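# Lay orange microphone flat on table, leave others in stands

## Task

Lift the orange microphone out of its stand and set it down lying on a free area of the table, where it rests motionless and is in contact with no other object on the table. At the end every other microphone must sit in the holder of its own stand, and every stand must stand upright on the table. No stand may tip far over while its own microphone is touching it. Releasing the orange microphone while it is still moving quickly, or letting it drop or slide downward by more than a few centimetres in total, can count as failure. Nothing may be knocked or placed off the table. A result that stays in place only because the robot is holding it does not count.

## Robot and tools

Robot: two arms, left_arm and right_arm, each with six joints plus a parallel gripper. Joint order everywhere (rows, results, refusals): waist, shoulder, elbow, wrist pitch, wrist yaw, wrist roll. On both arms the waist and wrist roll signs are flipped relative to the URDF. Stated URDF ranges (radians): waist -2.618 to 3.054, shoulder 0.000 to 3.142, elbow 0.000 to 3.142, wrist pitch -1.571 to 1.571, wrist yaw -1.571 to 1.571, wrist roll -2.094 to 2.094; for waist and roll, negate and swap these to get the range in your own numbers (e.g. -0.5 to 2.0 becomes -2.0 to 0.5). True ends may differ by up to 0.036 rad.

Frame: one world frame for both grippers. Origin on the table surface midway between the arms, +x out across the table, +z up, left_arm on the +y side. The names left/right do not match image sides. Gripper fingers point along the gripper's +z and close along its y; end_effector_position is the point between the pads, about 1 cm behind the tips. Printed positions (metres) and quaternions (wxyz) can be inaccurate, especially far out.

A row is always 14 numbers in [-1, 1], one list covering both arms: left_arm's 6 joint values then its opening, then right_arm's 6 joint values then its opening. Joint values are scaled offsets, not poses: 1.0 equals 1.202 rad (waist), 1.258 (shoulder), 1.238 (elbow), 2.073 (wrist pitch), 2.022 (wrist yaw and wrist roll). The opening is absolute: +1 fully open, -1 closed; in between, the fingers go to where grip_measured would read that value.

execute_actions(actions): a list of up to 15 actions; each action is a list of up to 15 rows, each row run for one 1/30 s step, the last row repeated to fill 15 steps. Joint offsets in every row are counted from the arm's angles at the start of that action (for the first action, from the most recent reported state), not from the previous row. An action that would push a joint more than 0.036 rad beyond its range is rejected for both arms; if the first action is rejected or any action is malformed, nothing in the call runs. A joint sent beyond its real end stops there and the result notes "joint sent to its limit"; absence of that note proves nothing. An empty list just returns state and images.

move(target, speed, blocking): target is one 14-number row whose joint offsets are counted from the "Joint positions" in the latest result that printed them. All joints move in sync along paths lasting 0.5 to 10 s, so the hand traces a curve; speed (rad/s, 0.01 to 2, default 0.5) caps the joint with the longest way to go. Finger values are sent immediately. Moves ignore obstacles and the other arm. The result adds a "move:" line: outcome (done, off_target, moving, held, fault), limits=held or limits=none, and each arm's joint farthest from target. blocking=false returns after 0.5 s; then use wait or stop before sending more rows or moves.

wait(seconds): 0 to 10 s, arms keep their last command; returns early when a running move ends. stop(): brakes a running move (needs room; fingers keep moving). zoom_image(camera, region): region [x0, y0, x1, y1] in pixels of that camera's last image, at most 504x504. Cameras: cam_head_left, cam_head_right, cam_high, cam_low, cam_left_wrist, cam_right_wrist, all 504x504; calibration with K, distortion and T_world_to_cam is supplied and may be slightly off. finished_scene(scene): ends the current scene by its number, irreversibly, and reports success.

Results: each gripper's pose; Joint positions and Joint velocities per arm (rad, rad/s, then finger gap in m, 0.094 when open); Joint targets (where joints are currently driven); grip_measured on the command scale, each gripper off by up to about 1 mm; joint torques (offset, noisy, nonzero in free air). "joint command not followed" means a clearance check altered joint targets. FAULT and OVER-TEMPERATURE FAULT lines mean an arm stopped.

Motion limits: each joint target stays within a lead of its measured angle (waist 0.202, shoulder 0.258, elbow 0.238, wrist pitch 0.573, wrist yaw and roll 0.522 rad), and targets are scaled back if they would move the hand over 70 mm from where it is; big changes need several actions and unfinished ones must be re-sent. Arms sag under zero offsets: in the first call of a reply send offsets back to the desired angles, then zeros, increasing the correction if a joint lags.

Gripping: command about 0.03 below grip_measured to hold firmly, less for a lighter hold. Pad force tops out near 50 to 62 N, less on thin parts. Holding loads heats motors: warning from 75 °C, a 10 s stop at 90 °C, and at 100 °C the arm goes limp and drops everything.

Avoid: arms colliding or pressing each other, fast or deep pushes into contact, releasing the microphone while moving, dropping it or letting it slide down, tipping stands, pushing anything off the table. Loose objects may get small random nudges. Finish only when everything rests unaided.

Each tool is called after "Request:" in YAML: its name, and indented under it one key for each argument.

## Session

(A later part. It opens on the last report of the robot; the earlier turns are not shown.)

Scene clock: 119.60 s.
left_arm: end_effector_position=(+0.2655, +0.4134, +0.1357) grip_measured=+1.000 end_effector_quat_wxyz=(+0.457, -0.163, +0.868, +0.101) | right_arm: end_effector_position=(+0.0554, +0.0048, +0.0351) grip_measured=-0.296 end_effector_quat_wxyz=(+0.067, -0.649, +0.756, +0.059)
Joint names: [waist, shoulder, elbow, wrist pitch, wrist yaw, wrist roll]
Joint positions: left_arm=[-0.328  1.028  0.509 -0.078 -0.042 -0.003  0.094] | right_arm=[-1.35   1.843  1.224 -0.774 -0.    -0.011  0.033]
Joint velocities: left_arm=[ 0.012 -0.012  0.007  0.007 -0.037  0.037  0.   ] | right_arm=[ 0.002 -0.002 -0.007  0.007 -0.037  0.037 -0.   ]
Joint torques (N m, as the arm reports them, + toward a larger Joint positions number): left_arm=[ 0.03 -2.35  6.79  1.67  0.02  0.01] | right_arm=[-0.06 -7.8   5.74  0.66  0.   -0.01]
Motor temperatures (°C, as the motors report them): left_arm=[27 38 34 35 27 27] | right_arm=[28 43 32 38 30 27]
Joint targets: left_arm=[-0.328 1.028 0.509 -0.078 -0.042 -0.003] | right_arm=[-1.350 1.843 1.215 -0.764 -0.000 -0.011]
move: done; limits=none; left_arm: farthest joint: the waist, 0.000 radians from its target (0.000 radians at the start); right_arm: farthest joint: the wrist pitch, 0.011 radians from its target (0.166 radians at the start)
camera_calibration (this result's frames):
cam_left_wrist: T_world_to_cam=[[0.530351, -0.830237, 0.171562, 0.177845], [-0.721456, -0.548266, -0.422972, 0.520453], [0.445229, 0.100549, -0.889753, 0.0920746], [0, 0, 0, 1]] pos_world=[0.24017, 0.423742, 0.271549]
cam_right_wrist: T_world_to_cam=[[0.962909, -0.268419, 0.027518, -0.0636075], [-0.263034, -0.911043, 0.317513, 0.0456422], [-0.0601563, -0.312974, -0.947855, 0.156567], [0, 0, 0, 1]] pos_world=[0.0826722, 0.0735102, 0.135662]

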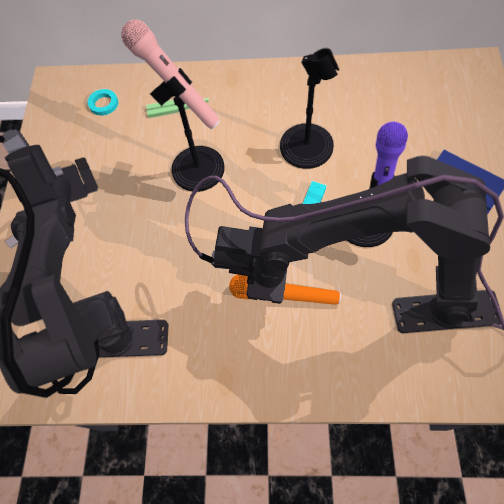

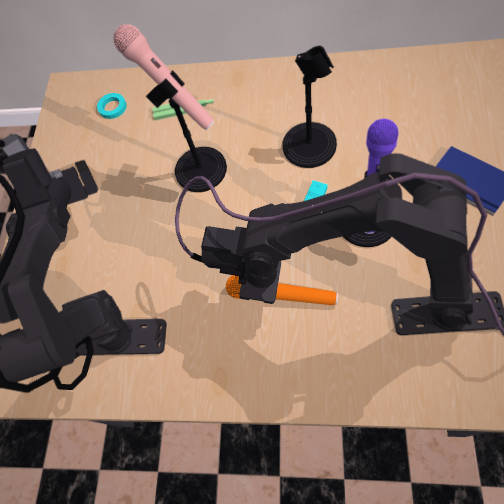

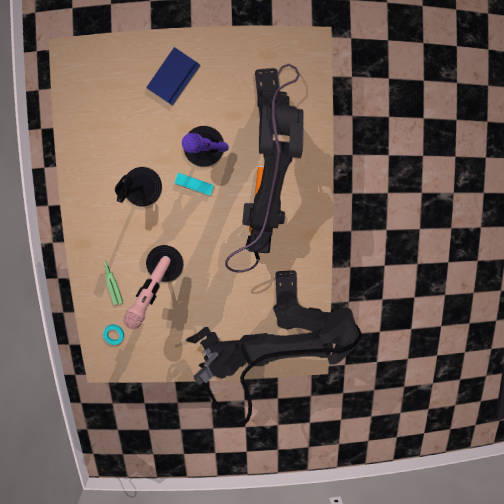

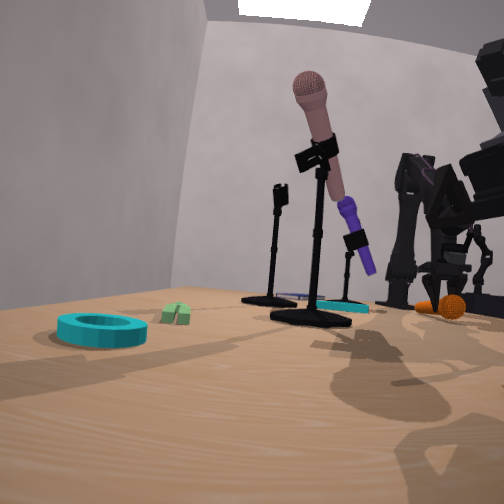

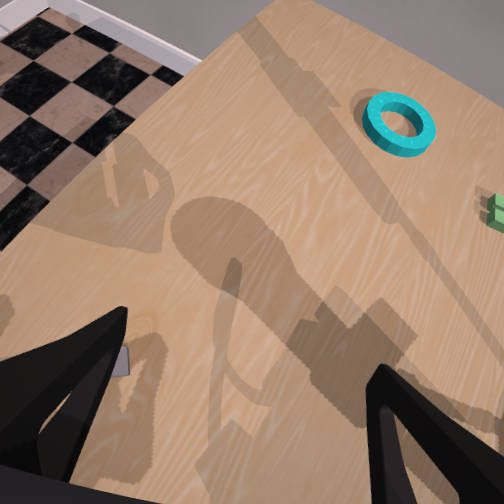

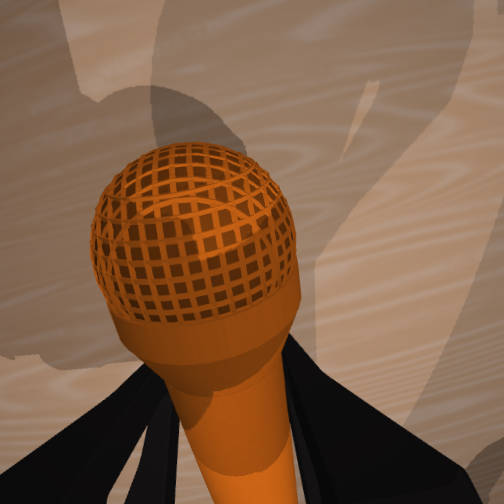

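Request:
move:
  target: [0,0,0,0,0,0,1,0,0,-0.025,0.018,0,0,-0.4]
  speed: 0.08

Request:
move:
  target: [0,0,0,0,0,0,1,0,0,0,0,0,0,0.5]

Request:
move:
  target: [0,0,0,0,0,0,1,0,0,0.3,-0.18,0,0,0.5]
  speed: 0.3

Scene clock: 122.97 s.
left_arm: end_effector_position=(+0.2655, +0.4134, +0.1357) grip_measured=+1.000 end_effector_quat_wxyz=(+0.457, -0.163, +0.868, +0.101) | right_arm: end_effector_position=(+0.0551, +0.0028, +0.0305) grip_measured=-0.296 end_effector_quat_wxyz=(+0.066, -0.649, +0.756, +0.058)
Joint names: [waist, shoulder, elbow, wrist pitch, wrist yaw, wrist roll]
Joint positions: left_arm=[-0.328  1.028  0.509 -0.078 -0.042 -0.003  0.094] | right_arm=[-1.35   1.843  1.204 -0.755 -0.    -0.011  0.033]
Joint velocities: left_arm=[-0.022 -0.012 -0.012  0.051  0.007 -0.007  0.   ] | right_arm=[ 0.032 -0.002 -0.002  0.051 -0.051 -0.007  0.   ]
Joint torques (N m, as the arm reports them, + toward a larger Joint positions number): left_arm=[ 0.03 -2.34  6.78  1.67  0.02  0.  ] | right_arm=[-0.05 -7.76  5.43  0.75  0.   -0.02]
Motor temperatures (°C, as the motors report them): left_arm=[27 37 35 36 27 27] | right_arm=[28 42 32 38 30 27]
Joint targets: left_arm=[-0.328 1.028 0.509 -0.078 -0.042 -0.003] | right_arm=[-1.350 1.843 1.193 -0.736 -0.000 -0.011]
move: done; limits=none; left_arm: farthest joint: the waist, 0.000 radians from its target (0.000 radians at the start); right_arm: farthest joint: the wrist pitch, 0.018 radians from its target (0.037 radians at the start)
camera_calibration (this result's frames):
cam_left_wrist: T_world_to_cam=[[0.530351, -0.830237, 0.171562, 0.177845], [-0.721456, -0.548266, -0.422972, 0.520453], [0.445229, 0.100549, -0.889753, 0.0920746], [0, 0, 0, 1]] pos_world=[0.24017, 0.423742, 0.271549]
cam_right_wrist: T_world_to_cam=[[0.962912, -0.268398, 0.0276179, -0.0637527], [-0.263, -0.910802, 0.318229, 0.0451498], [-0.0602576, -0.31369, -0.947611, 0.15158], [0, 0, 0, 1]] pos_world=[0.0823965, 0.0715607, 0.131032]

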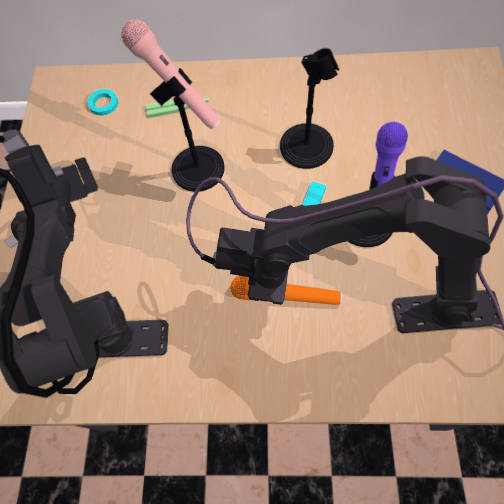

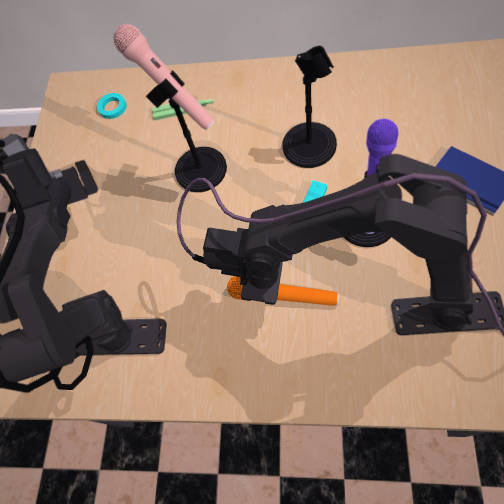

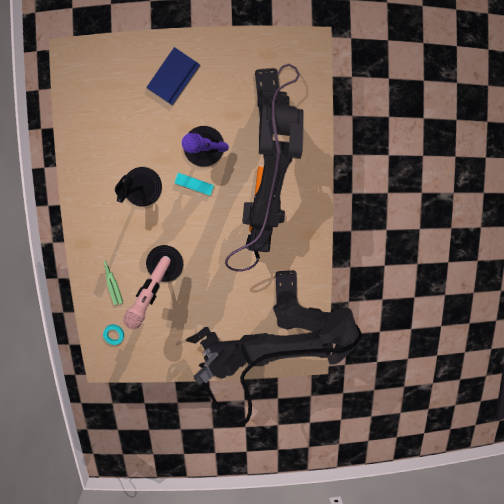

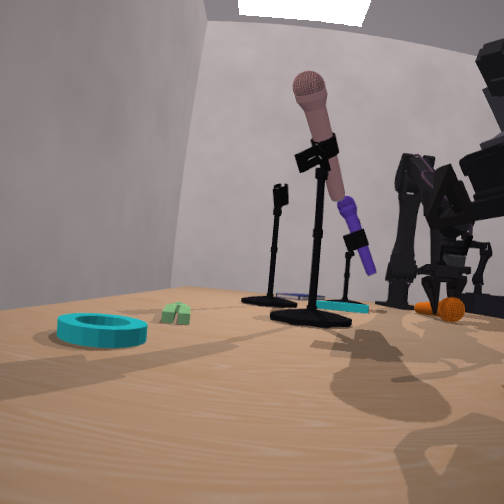

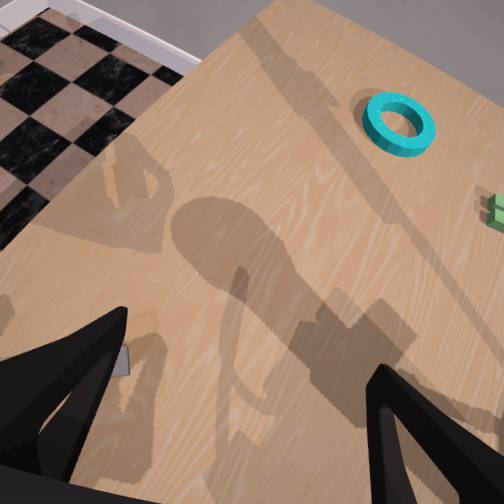

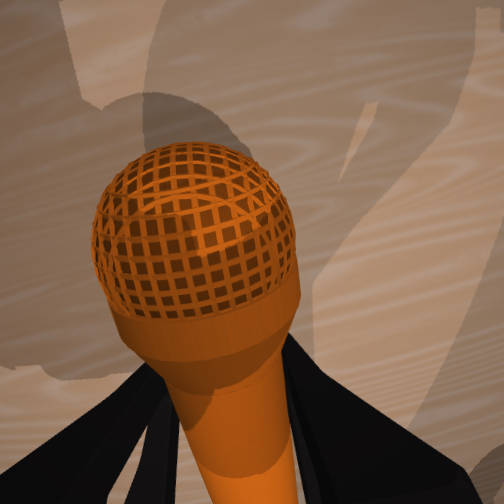

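Scene clock: 123.47 s.
left_arm: end_effector_position=(+0.2655, +0.4134, +0.1357) grip_measured=+1.000 end_effector_quat_wxyz=(+0.457, -0.163, +0.868, +0.101) | right_arm: end_effector_position=(+0.0551, +0.0028, +0.0305) grip_measured=+0.498 end_effector_quat_wxyz=(+0.066, -0.649, +0.756, +0.058)
Joint names: [waist, shoulder, elbow, wrist pitch, wrist yaw, wrist roll]
Joint positions: left_arm=[-0.328  1.028  0.509 -0.078 -0.042 -0.003  0.094] | right_arm=[-1.35   1.843  1.204 -0.755 -0.    -0.011  0.07 ]
Joint velocities: left_arm=[ 0.007 -0.012  0.002  0.007  0.007  0.095  0.   ] | right_arm=[-0.017 -0.002 -0.012 -0.051  0.051 -0.081  0.001]
Joint torques (N m, as the arm reports them, + toward a larger Joint positions number): left_arm=[ 0.02 -2.35  6.78  1.67  0.02  0.  ] | right_arm=[-0.08 -7.78  6.37  0.57  0.   -0.01]
Motor temperatures (°C, as the motors report them): left_arm=[27 37 35 36 27 27] | right_arm=[28 42 32 38 30 27]
Joint targets: left_arm=[-0.328 1.028 0.509 -0.078 -0.042 -0.003] | right_arm=[-1.350 1.843 1.204 -0.755 0.000 -0.011]
move: done; limits=none; left_arm: farthest joint: the waist, 0.000 radians from its target (0.000 radians at the start); right_arm: farthest joint: the waist, 0.000 radians from its target (0.000 radians at the start)
camera_calibration (this result's frames):
cam_left_wrist: T_world_to_cam=[[0.530351, -0.830237, 0.171562, 0.177845], [-0.721456, -0.548266, -0.422972, 0.520453], [0.445229, 0.100549, -0.889753, 0.0920746], [0, 0, 0, 1]] pos_world=[0.24017, 0.423742, 0.271549]
cam_right_wrist: T_world_to_cam=[[0.962912, -0.268398, 0.0276179, -0.0637527], [-0.263, -0.910802, 0.318229, 0.0451498], [-0.0602576, -0.31369, -0.947611, 0.15158], [0, 0, 0, 1]] pos_world=[0.0823965, 0.0715607, 0.131032]

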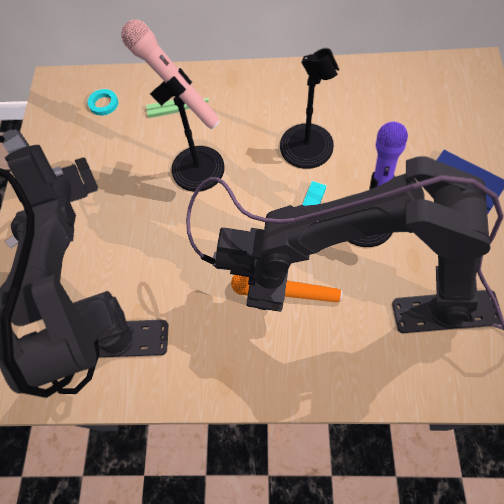

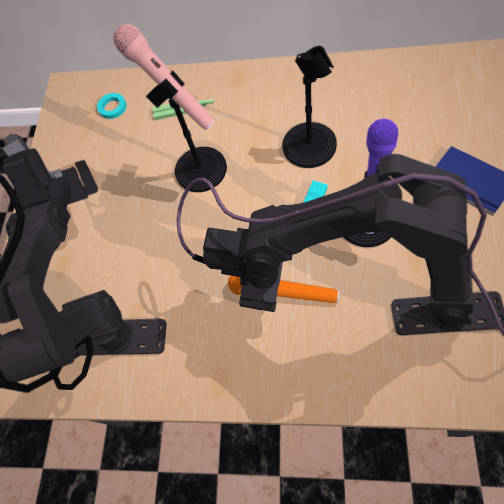

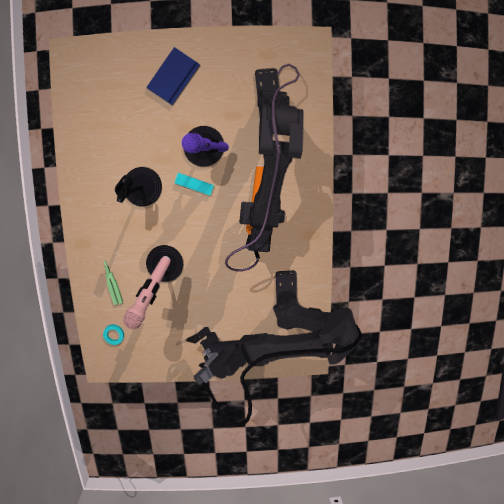

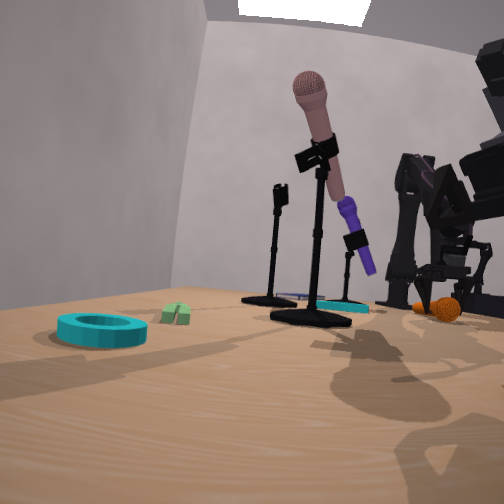

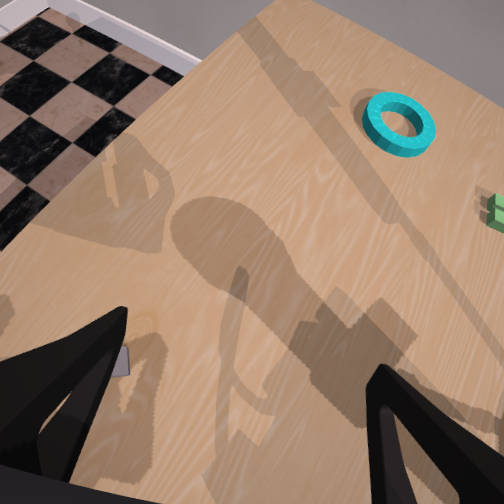

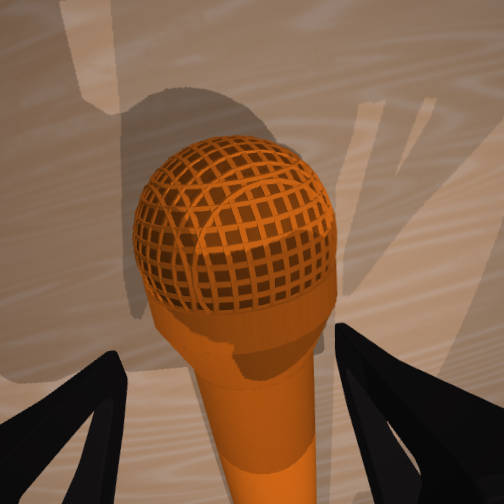

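Scene clock: 125.43 s.
left_arm: end_effector_position=(+0.2655, +0.4134, +0.1357) grip_measured=+1.000 end_effector_quat_wxyz=(+0.457, -0.163, +0.868, +0.101) | right_arm: end_effector_position=(+0.0577, +0.0210, +0.1167) grip_measured=+0.498 end_effector_quat_wxyz=(+0.065, -0.649, +0.756, +0.057)
Joint names: [waist, shoulder, elbow, wrist pitch, wrist yaw, wrist roll]
Joint positions: left_arm=[-0.328  1.028  0.509 -0.078 -0.042 -0.003  0.094] | right_arm=[-1.35   1.843  1.557 -1.113 -0.    -0.011  0.07 ]
Joint velocities: left_arm=[-0.002 -0.002  0.017 -0.022 -0.007  0.066  0.   ] | right_arm=[-0.002 -0.002  0.002  0.007 -0.007 -0.037 -0.   ]
Joint torques (N m, as the arm reports them, + toward a larger Joint positions number): left_arm=[ 0.01 -2.33  6.78  1.67  0.01  0.  ] | right_arm=[-0.05 -8.13  8.34  0.4   0.   -0.01]
Motor temperatures (°C, as the motors report them): left_arm=[27 37 35 36 27 27] | right_arm=[28 42 32 38 30 27]
Joint targets: left_arm=[-0.328 1.028 0.509 -0.078 -0.042 -0.003] | right_arm=[-1.350 1.843 1.575 -1.128 -0.000 -0.011]
move: done; limits=none; left_arm: farthest joint: the waist, 0.000 radians from its target (0.000 radians at the start); right_arm: farthest joint: the elbow, 0.018 radians from its target (0.371 radians at the start)
camera_calibration (this result's frames):
cam_left_wrist: T_world_to_cam=[[0.530351, -0.830237, 0.171562, 0.177845], [-0.721456, -0.548266, -0.422972, 0.520453], [0.445229, 0.100549, -0.889753, 0.0920746], [0, 0, 0, 1]] pos_world=[0.24017, 0.423742, 0.271549]
cam_right_wrist: T_world_to_cam=[[0.96293, -0.268271, 0.0282168, -0.0638035], [-0.262795, -0.90935, 0.322523, 0.034412], [-0.0608646, -0.317982, -0.946141, 0.239054], [0, 0, 0, 1]] pos_world=[0.0850315, 0.090191, 0.216881]

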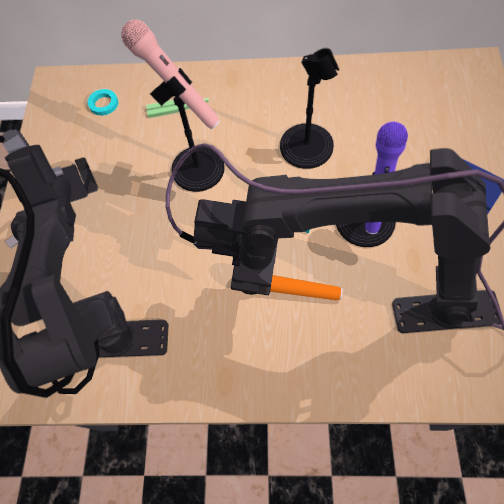

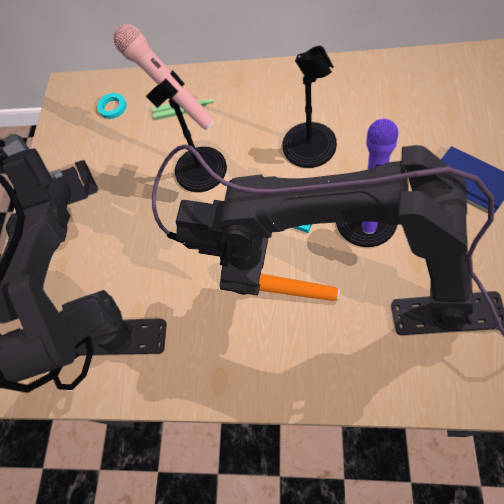

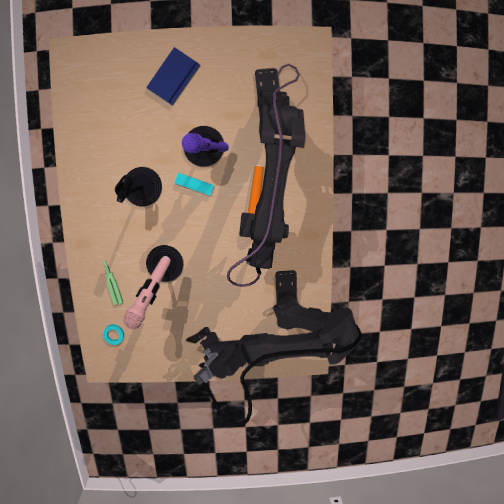

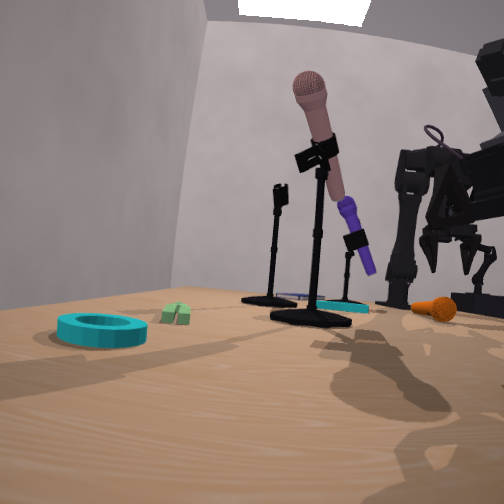

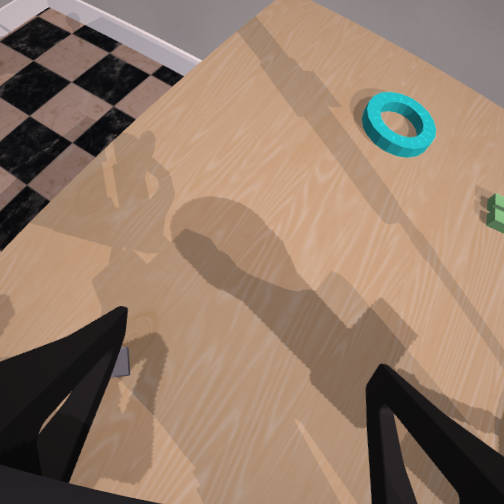

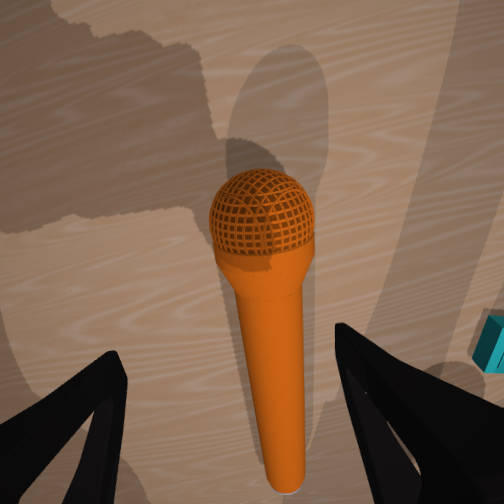

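Request:
wait:
  seconds: 2

Scene clock: 128.37 s.
left_arm: end_effector_position=(+0.2655, +0.4134, +0.1357) grip_measured=+1.000 end_effector_quat_wxyz=(+0.457, -0.163, +0.868, +0.101) | right_arm: end_effector_position=(+0.0577, +0.0209, +0.1167) grip_measured=+0.498 end_effector_quat_wxyz=(+0.065, -0.649, +0.756, +0.057)
Joint names: [waist, shoulder, elbow, wrist pitch, wrist yaw, wrist roll]
Joint positions: left_arm=[-0.328  1.028  0.509 -0.078 -0.042 -0.003  0.094] | right_arm=[-1.35   1.843  1.557 -1.113 -0.    -0.011  0.07 ]
Joint velocities: left_arm=[-0.002  0.007 -0.012 -0.022  0.007  0.022  0.   ] | right_arm=[-0.017 -0.012  0.002 -0.095  0.066  0.022  0.   ]
Joint torques (N m, as the arm reports them, + toward a larger Joint positions number): left_arm=[ 0.03 -2.34  6.78  1.67  0.02  0.  ] | right_arm=[-0.06 -8.14  8.32  0.42  0.   -0.01]
Motor temperatures (°C, as the motors report them): left_arm=[27 37 35 36 27 27] | right_arm=[28 42 33 38 30 27]
Joint targets: left_arm=[-0.328 1.028 0.509 -0.078 -0.042 -0.003] | right_arm=[-1.350 1.843 1.575 -1.128 -0.000 -0.011]
wait: 2.00 s; at rest from the start
camera_calibration (this result's frames):
cam_left_wrist: T_world_to_cam=[[0.530351, -0.830237, 0.171562, 0.177845], [-0.721456, -0.548266, -0.422972, 0.520453], [0.445229, 0.100549, -0.889753, 0.0920746], [0, 0, 0, 1]] pos_world=[0.24017, 0.423742, 0.271549]
cam_right_wrist: T_world_to_cam=[[0.962932, -0.268261, 0.0282667, -0.0638214], [-0.262778, -0.909228, 0.32288, 0.0342844], [-0.0609152, -0.31834, -0.946018, 0.239005], [0, 0, 0, 1]] pos_world=[0.0850238, 0.0901363, 0.216837]

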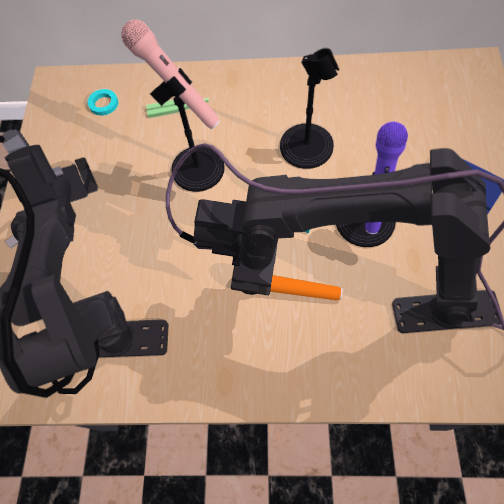

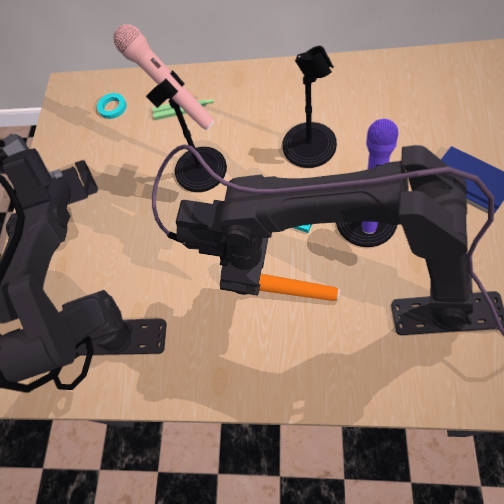

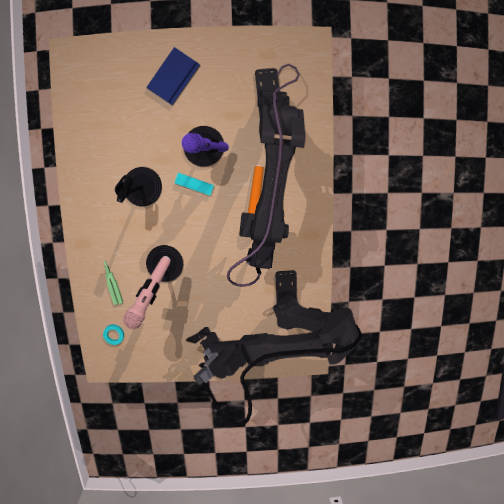

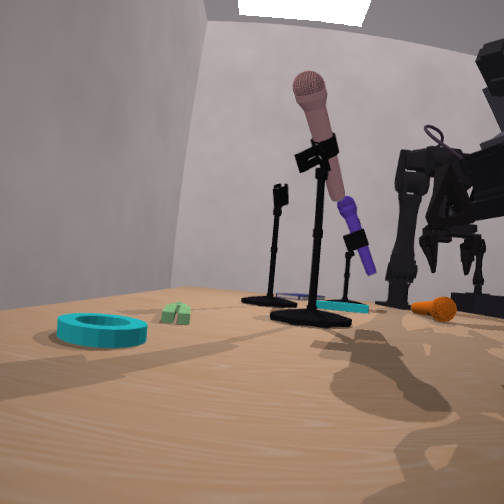

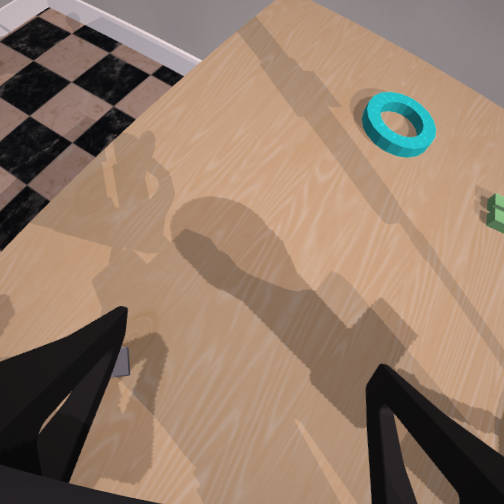

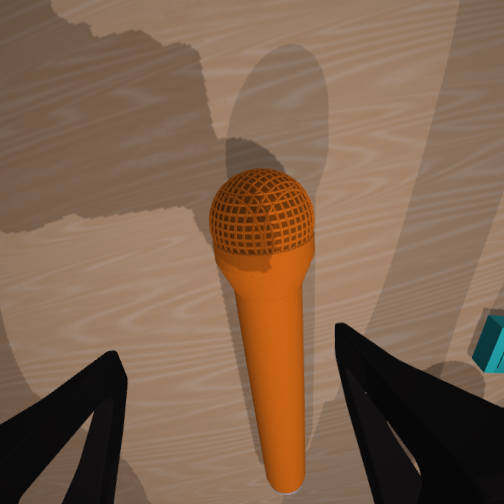

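Request:
finished_scene:
  scene: 2

The scene is finished: the task was done.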